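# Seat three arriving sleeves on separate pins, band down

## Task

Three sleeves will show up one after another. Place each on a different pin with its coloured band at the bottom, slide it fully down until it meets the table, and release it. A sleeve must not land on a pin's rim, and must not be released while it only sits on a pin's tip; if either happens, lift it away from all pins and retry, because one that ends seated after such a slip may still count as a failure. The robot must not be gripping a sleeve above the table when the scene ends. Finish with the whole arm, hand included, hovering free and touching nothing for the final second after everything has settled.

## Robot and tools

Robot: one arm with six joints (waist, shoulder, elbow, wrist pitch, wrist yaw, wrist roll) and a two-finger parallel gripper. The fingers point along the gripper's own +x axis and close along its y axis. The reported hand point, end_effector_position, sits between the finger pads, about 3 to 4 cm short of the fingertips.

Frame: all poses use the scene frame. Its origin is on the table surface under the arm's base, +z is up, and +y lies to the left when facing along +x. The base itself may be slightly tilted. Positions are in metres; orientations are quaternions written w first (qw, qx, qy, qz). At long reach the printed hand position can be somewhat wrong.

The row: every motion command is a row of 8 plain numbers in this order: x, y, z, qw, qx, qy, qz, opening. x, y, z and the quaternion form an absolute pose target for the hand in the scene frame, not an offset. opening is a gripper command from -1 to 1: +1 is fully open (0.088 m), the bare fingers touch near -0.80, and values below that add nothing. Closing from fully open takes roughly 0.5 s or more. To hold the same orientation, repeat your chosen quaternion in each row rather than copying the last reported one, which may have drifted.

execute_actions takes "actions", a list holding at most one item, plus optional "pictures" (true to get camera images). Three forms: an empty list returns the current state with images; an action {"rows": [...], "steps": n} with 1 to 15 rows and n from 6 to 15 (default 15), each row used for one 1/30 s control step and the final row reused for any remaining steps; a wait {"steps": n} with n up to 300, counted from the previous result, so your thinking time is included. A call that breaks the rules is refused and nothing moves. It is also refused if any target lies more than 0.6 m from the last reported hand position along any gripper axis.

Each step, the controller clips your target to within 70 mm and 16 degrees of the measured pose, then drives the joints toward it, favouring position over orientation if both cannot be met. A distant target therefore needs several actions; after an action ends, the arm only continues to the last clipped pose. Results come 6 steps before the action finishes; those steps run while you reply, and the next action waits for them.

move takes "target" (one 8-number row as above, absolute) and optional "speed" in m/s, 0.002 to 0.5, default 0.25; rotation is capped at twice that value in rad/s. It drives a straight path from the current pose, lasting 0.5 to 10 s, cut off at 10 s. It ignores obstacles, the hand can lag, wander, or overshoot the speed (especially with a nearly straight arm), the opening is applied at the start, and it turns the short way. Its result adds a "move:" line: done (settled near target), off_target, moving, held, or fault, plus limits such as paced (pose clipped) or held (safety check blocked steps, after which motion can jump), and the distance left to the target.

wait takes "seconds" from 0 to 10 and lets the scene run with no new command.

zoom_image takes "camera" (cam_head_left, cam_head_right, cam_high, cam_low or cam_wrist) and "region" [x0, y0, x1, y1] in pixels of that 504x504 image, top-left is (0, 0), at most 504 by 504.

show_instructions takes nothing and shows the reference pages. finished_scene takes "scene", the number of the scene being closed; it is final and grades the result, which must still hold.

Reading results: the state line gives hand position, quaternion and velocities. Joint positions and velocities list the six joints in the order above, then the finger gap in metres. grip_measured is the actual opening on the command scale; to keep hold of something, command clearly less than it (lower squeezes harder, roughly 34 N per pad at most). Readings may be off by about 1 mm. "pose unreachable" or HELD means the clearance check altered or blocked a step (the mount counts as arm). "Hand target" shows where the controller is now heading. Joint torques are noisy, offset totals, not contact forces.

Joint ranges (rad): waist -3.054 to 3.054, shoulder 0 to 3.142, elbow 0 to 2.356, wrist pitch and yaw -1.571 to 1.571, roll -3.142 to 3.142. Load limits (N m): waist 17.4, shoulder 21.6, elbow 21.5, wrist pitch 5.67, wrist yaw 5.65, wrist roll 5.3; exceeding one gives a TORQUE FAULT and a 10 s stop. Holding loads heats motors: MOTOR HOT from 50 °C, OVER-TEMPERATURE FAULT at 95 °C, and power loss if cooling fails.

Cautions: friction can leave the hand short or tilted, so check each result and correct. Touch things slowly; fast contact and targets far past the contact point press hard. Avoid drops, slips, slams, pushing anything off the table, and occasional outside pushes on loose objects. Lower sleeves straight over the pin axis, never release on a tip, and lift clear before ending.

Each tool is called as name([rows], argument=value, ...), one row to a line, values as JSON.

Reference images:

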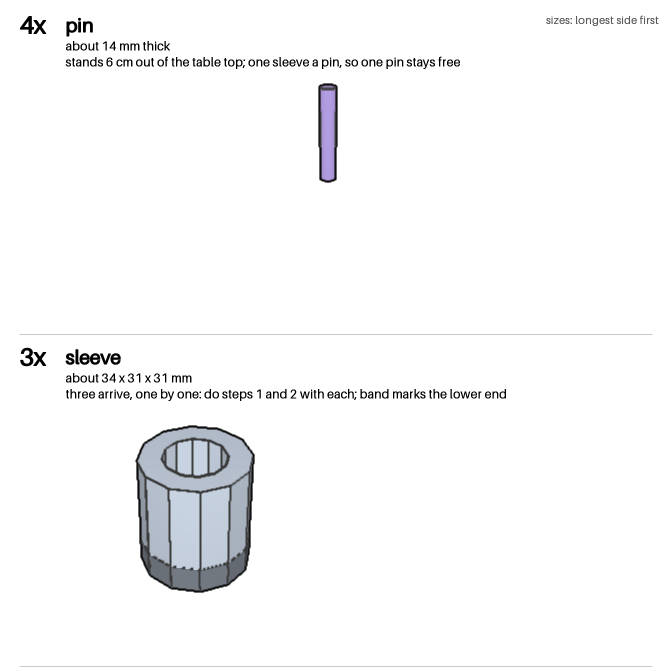

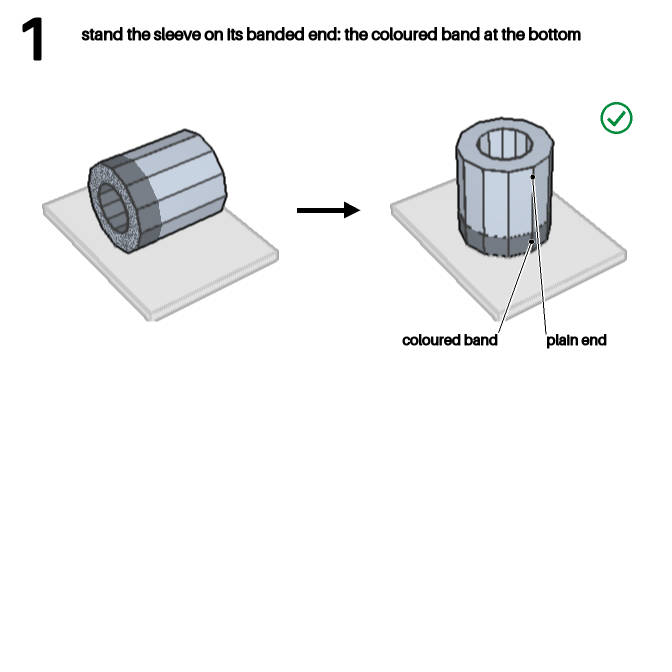

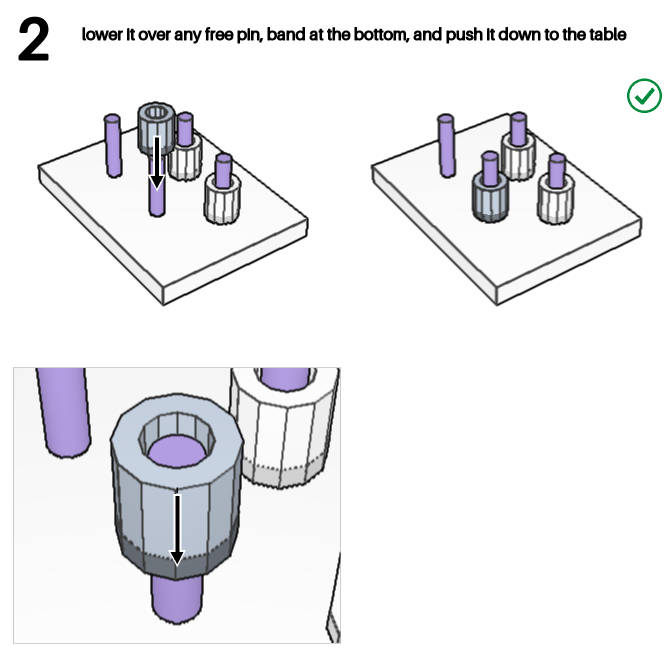

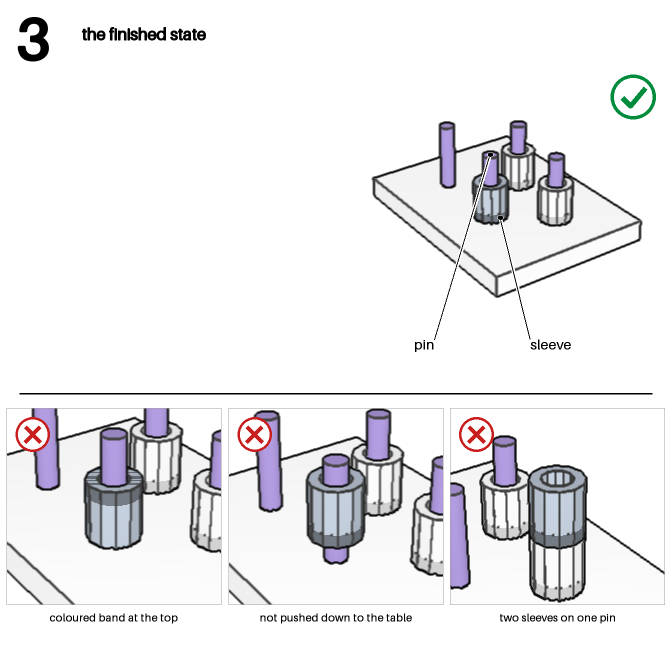

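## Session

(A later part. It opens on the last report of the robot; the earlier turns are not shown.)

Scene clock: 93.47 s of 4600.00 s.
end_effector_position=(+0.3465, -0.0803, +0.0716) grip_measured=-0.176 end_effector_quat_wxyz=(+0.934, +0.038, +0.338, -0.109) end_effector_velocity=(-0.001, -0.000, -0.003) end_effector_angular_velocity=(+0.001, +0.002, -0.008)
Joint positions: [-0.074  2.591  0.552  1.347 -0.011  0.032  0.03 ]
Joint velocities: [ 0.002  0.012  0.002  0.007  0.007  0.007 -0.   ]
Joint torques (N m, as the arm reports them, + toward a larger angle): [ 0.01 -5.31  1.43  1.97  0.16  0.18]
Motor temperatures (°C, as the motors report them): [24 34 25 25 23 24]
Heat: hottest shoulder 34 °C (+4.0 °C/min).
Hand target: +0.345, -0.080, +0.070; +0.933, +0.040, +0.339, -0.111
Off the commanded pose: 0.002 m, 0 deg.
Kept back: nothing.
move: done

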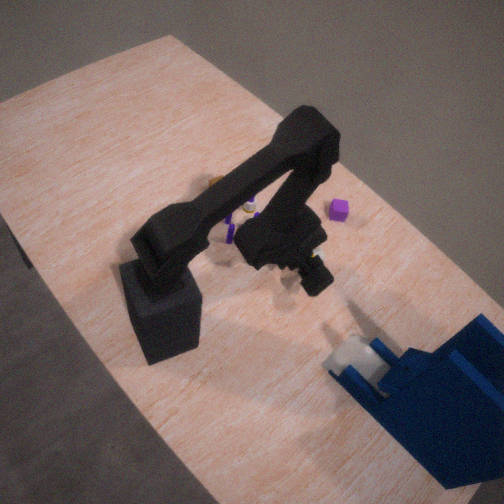

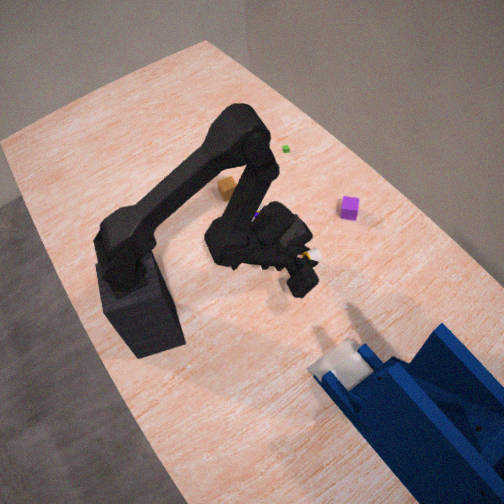

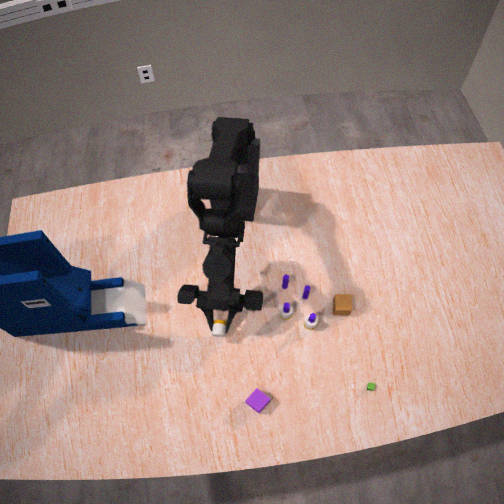

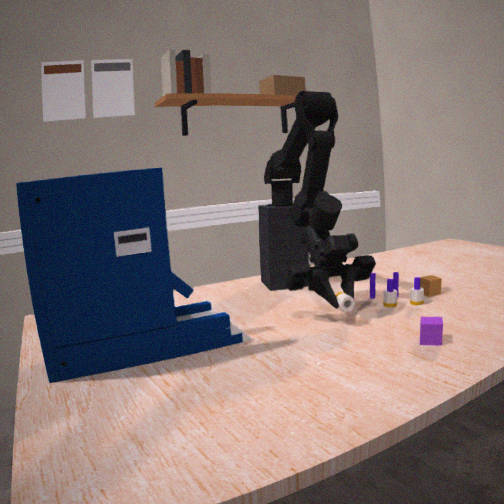

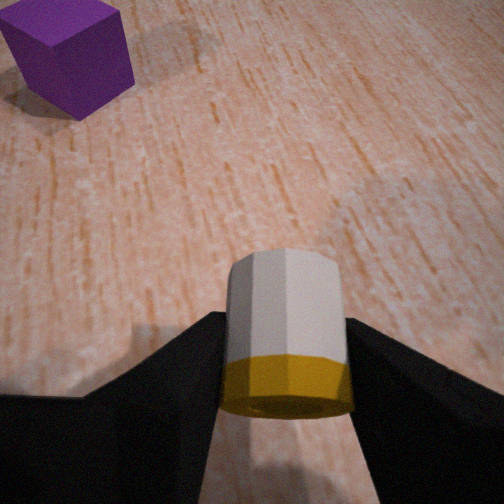

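move(target=[0.325,-0.075,0.042,0.9337,0.0387,0.3398,-0.1064,-0.45], speed=0.06)

zoom_image(camera="cam_low", region=[300,270,380,350])

Scene clock: 94.70 s of 4600.00 s.
end_effector_position=(+0.3247, -0.0765, +0.0432) grip_measured=-0.176 end_effector_quat_wxyz=(+0.933, +0.038, +0.341, -0.109) end_effector_velocity=(-0.004, -0.001, -0.003) end_effector_angular_velocity=(-0.009, +0.009, -0.004)
Joint positions: [-0.074  2.765  0.552  1.516 -0.01   0.032  0.03 ]
Joint velocities: [-0.002  0.012 -0.002  0.007  0.007 -0.007 -0.001]
Joint torques (N m, as the arm reports them, + toward a larger angle): [ 0.01 -5.07  1.22  1.99 -0.07  0.04]
Motor temperatures (°C, as the motors report them): [24 34 25 25 23 24]
Heat: hottest shoulder 34 °C (+4.0 °C/min).
Hand target: +0.325, -0.075, +0.042; +0.934, +0.039, +0.340, -0.106
Off the commanded pose: 0.002 m, 0 deg.
Kept back: nothing.
move: done

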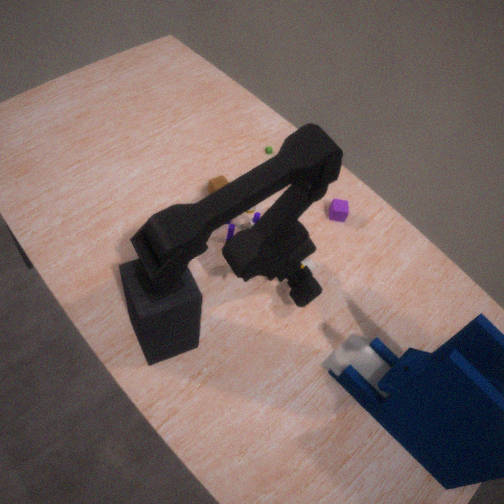

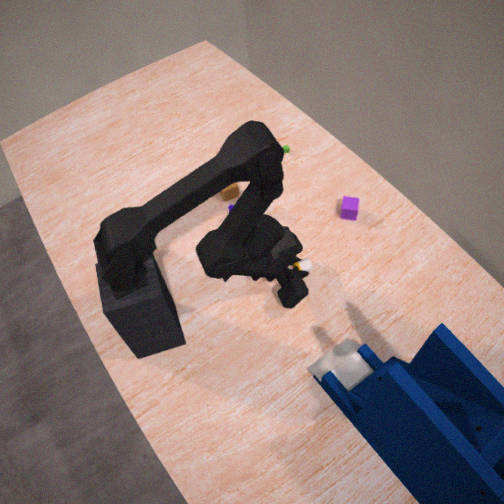

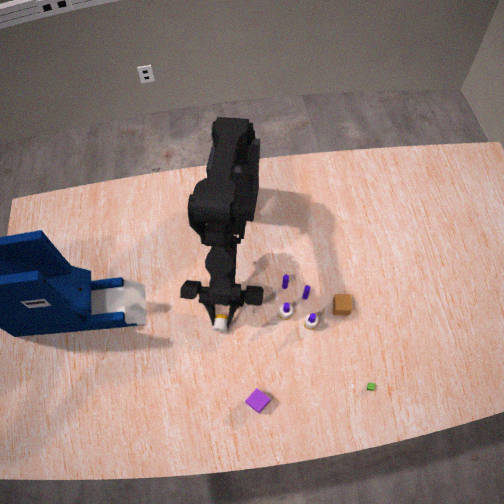

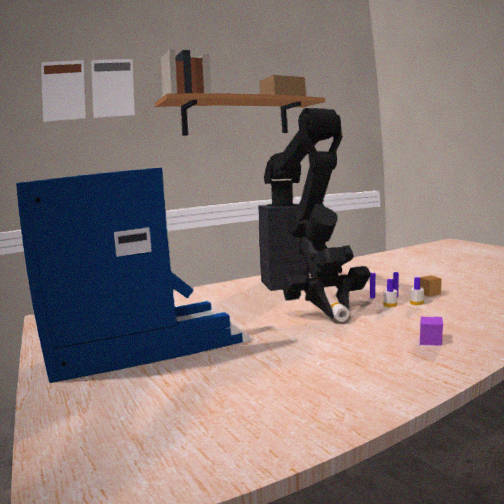

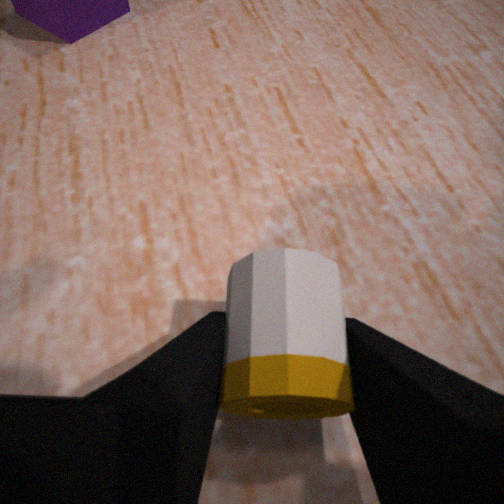

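Region (300, 270, 380, 350) of cam_low's 504x504 image, scaled by 6.300, with more detail than that image has.

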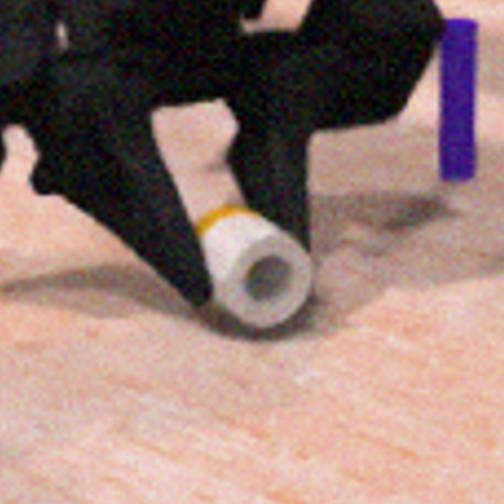

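move(target=[0.325,-0.075,0.036,0.9337,0.0387,0.3398,-0.1064,-0.45], speed=0.03)

Scene clock: 95.63 s of 4600.00 s.
end_effector_position=(+0.3243, -0.0761, +0.0373) grip_measured=-0.176 end_effector_quat_wxyz=(+0.933, +0.038, +0.341, -0.108) end_effector_velocity=(+0.002, +0.002, -0.001) end_effector_angular_velocity=(+0.007, -0.008, +0.019)
Joint positions: [-0.073  2.795  0.568  1.529 -0.01   0.032  0.03 ]
Joint velocities: [-0.002  0.007  0.007  0.007 -0.022 -0.007 -0.   ]
Joint torques (N m, as the arm reports them, + toward a larger angle): [ 0.   -5.04  1.14  1.98 -0.03  0.07]
Motor temperatures (°C, as the motors report them): [24 34 25 25 23 24]
Heat: hottest shoulder 34 °C (+4.0 °C/min).
Hand target: +0.325, -0.075, +0.036; +0.934, +0.039, +0.340, -0.106
Off the commanded pose: 0.002 m, 0 deg.
Kept back: nothing.
move: done

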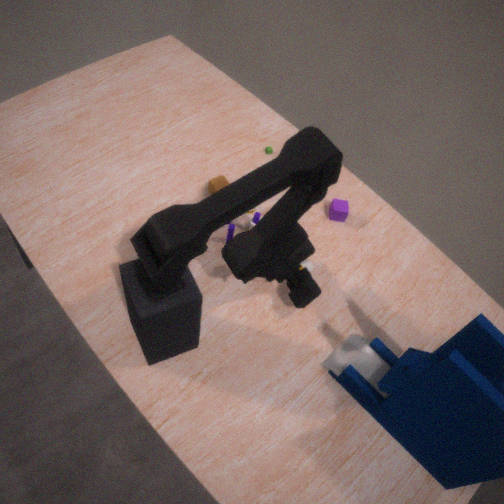

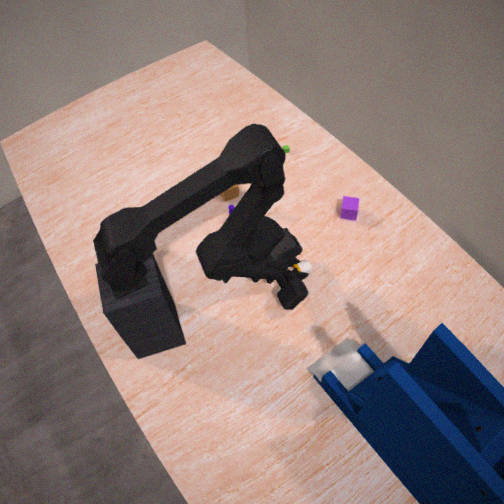

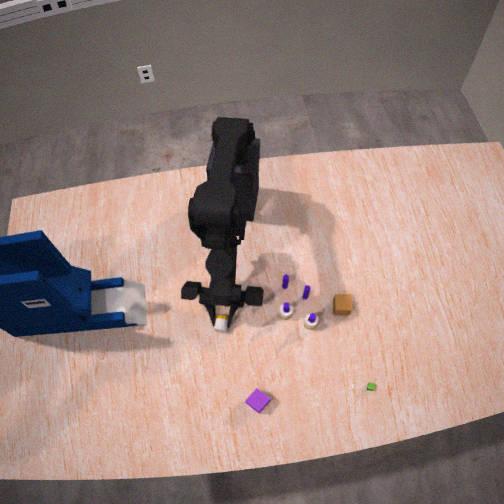

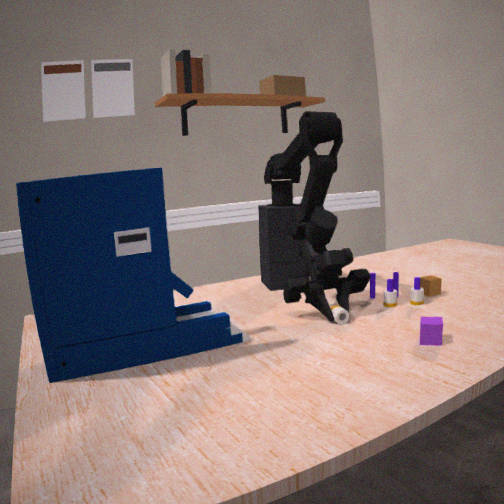

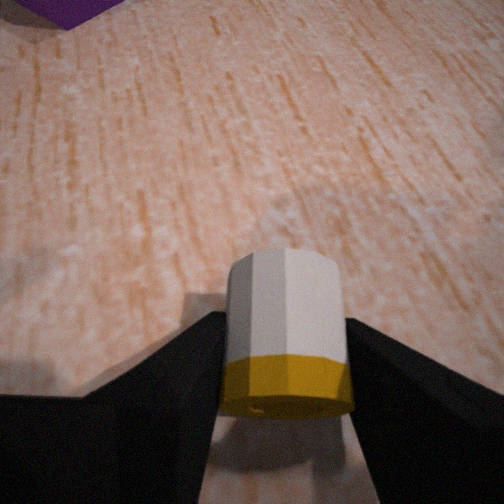

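move(target=[0.325,-0.075,0.031,0.9337,0.0387,0.3398,-0.1064,-0.45], speed=0.03)

Scene clock: 96.57 s of 4600.00 s.
end_effector_position=(+0.3274, -0.0769, +0.0360) grip_measured=-0.176 end_effector_quat_wxyz=(+0.936, +0.037, +0.334, -0.108) end_effector_velocity=(+0.001, +0.000, +0.001) end_effector_angular_velocity=(-0.003, -0.007, +0.008)
Joint positions: [-0.073  2.81   0.582  1.545 -0.01   0.032  0.03 ]
Joint velocities: [-0.002  0.002  0.002  0.007 -0.007 -0.007 -0.   ]
Joint torques (N m, as the arm reports them, + toward a larger angle): [ 0.08 -4.34  1.26  1.39 -0.01  0.08]
Motor temperatures (°C, as the motors report them): [24 33 25 26 23 24]
Heat: hottest shoulder 33 °C (+3.0 °C/min).
Hand target: +0.325, -0.075, +0.031; +0.934, +0.039, +0.340, -0.106
Off the commanded pose: 0.006 m, 1 deg.
Kept back: nothing.
move: done

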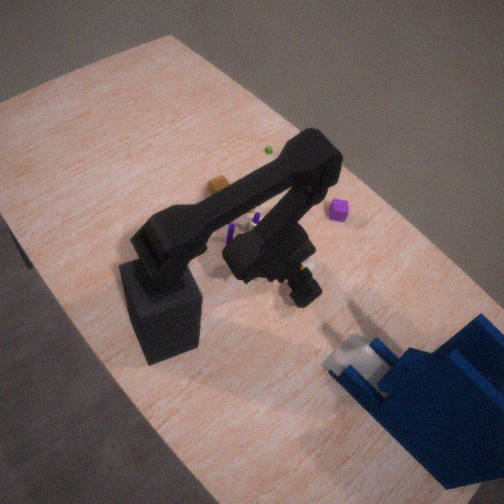

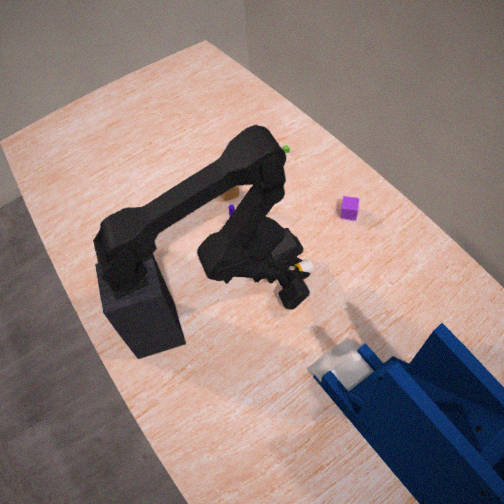

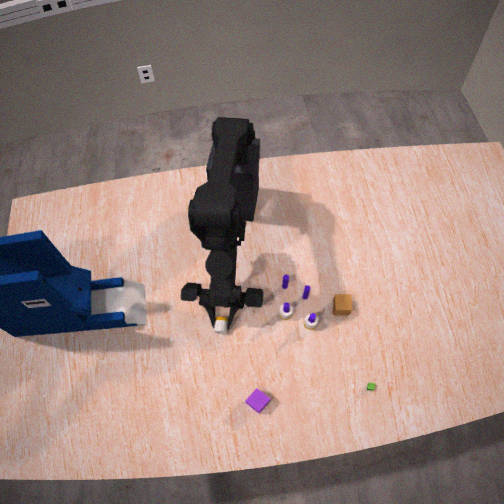

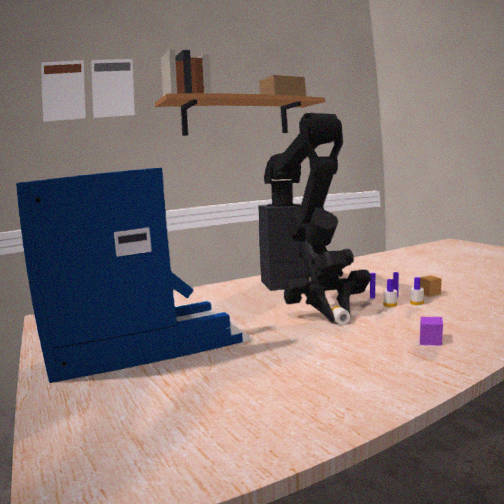

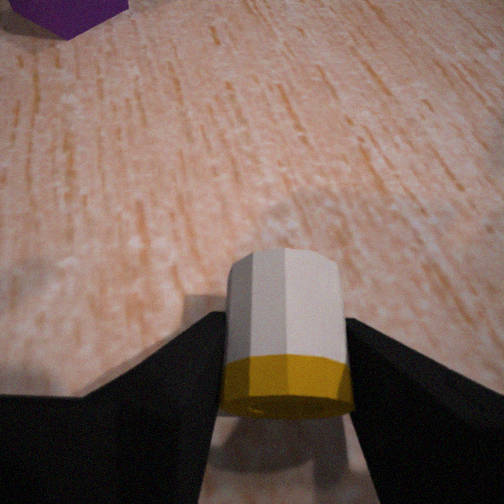

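move(target=[0.327,-0.077,0.037,0.9337,0.0387,0.3398,-0.1064,0.4])

move(target=[0.364,-0.085,0.072,0.4968,0.098,0.8605,-0.0566,0.4], speed=0.35)

Scene clock: 97.53 s of 4600.00 s.
end_effector_position=(+0.3257, -0.0763, +0.0339) grip_measured=+0.398 end_effector_quat_wxyz=(+0.933, +0.039, +0.342, -0.107) end_effector_velocity=(-0.006, +0.001, -0.004) end_effector_angular_velocity=(+0.007, +0.036, +0.007)
Joint positions: [-0.073  2.804  0.582  1.522 -0.013  0.032  0.058]
Joint velocities: [-0.002 -0.007 -0.007 -0.037 -0.007 -0.007  0.   ]
Joint torques (N m, as the arm reports them, + toward a larger angle): [-0.56 -6.8   0.4   1.52 -0.13 -0.06]
Motor temperatures (°C, as the motors report them): [24 33 25 26 23 24]
Heat: hottest shoulder 33 °C (+3.0 °C/min).
Hand target: +0.327, -0.077, +0.037; +0.934, +0.039, +0.340, -0.106
Off the commanded pose: 0.003 m, 0 deg.
Kept back: nothing.
move: done

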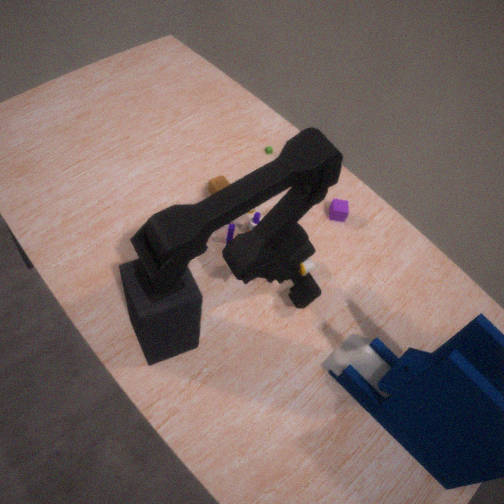

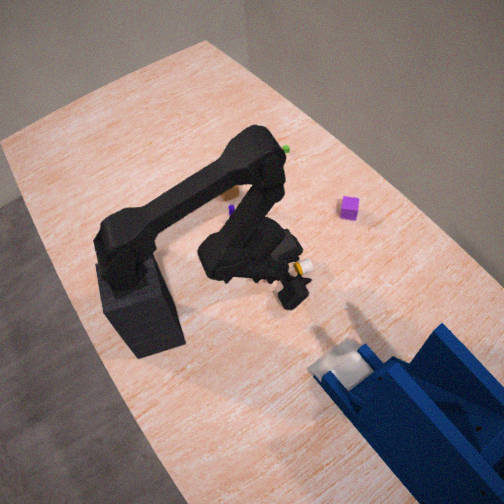

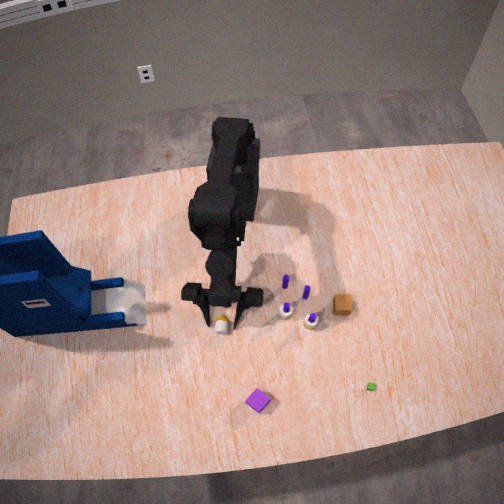

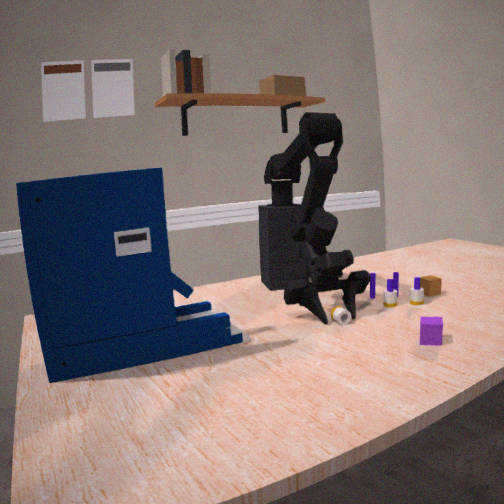

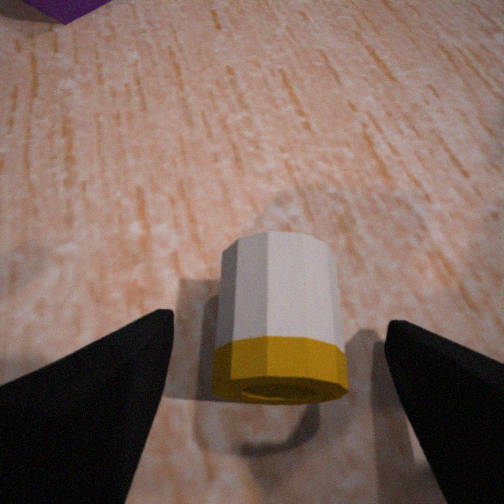

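Scene clock: 100.17 s of 4600.00 s.
end_effector_position=(+0.3639, -0.0838, +0.0742) grip_measured=+0.400 end_effector_quat_wxyz=(+0.499, +0.096, +0.859, -0.057) end_effector_velocity=(-0.001, -0.001, +0.002) end_effector_angular_velocity=(+0.007, +0.020, -0.018)
Joint positions: [-0.08   2.819  1.999 -1.267 -0.028 -0.017  0.059]
Joint velocities: [-0.007  0.012  0.027 -0.037 -0.007  0.007  0.   ]
Joint torques (N m, as the arm reports them, + toward a larger angle): [-0.55 -8.69  5.8  -1.12  0.05 -0.21]
Motor temperatures (°C, as the motors report them): [24 33 25 26 23 24]
Heat: hottest shoulder 33 °C (+3.0 °C/min).
Hand target: +0.364, -0.085, +0.072; +0.497, +0.094, +0.861, -0.054
Off the commanded pose: 0.003 m, 0 deg.
Kept back: nothing.
move: done

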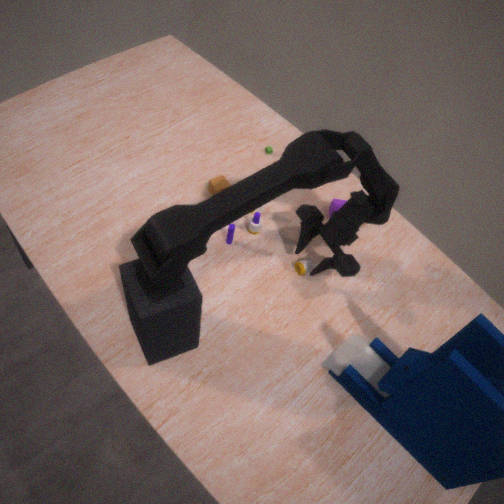

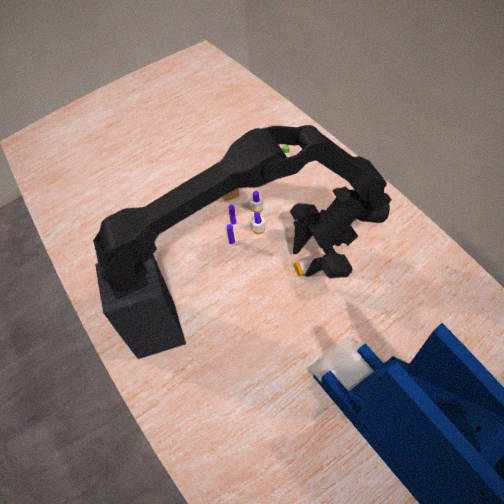

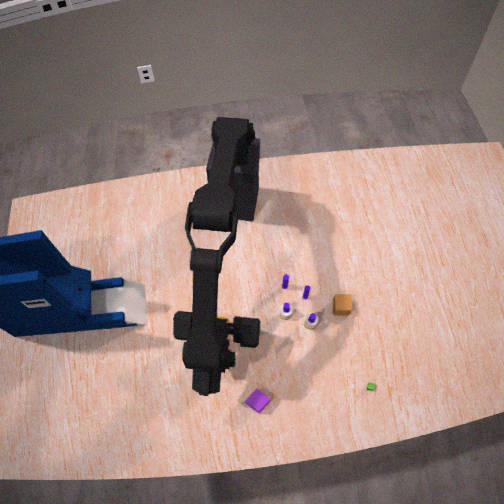

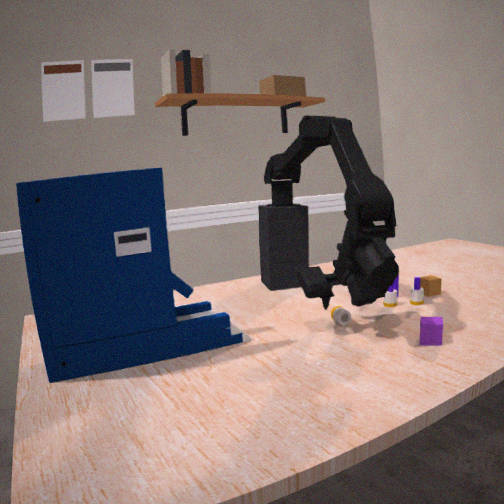

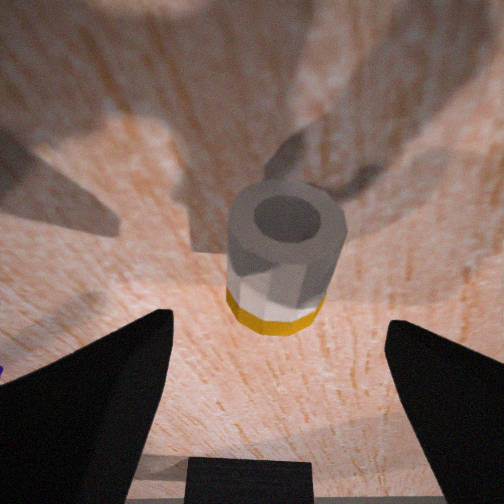

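move(target=[0.364,-0.085,0.046,0.4968,0.098,0.8605,-0.0566,0.3], speed=0.07)

Scene clock: 101.23 s of 4600.00 s.
end_effector_position=(+0.3629, -0.0844, +0.0486) grip_measured=+0.300 end_effector_quat_wxyz=(+0.496, +0.096, +0.861, -0.056) end_effector_velocity=(+0.007, -0.004, +0.002) end_effector_angular_velocity=(-0.009, -0.026, +0.009)
Joint positions: [-0.08   2.895  2.041 -1.241 -0.028 -0.017  0.054]
Joint velocities: [-0.002 -0.002  0.017  0.007  0.007 -0.007 -0.   ]
Joint torques (N m, as the arm reports them, + toward a larger angle): [-0.52 -8.74  5.64 -0.69 -0.07  0.  ]
Motor temperatures (°C, as the motors report them): [24 34 25 26 23 24]
Heat: hottest shoulder 34 °C (+3.0 °C/min).
Hand target: +0.364, -0.085, +0.046; +0.497, +0.098, +0.860, -0.057
Off the commanded pose: 0.003 m, 0 deg.
Kept back: nothing.
move: done

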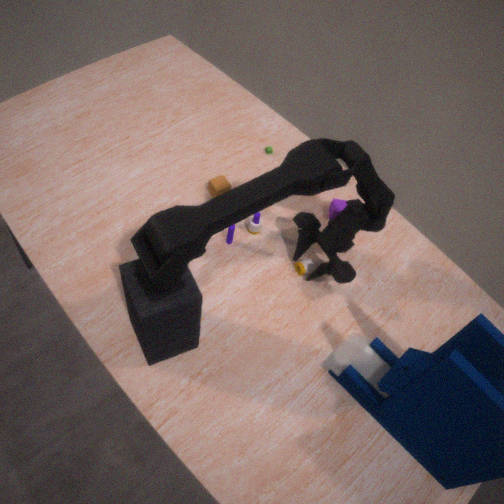

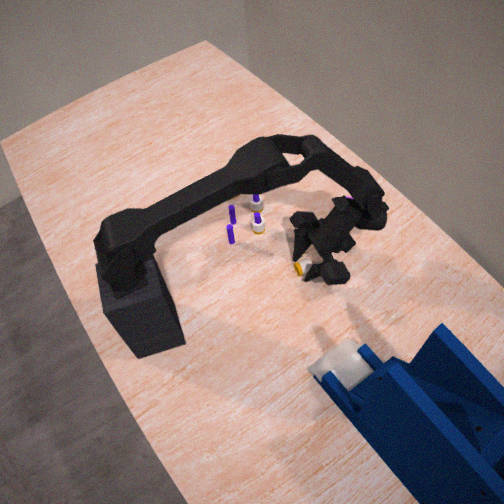

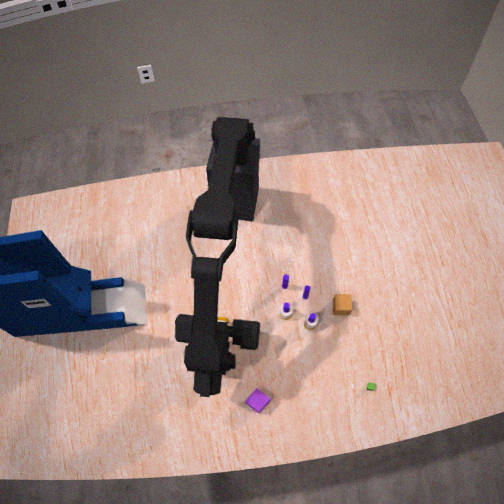

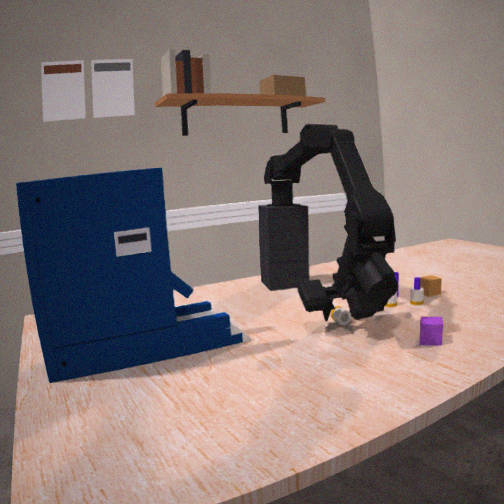

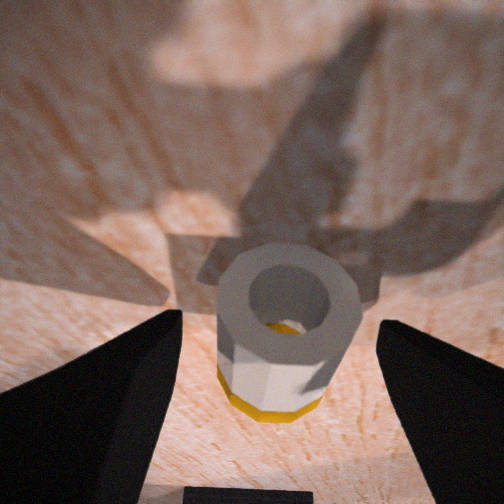

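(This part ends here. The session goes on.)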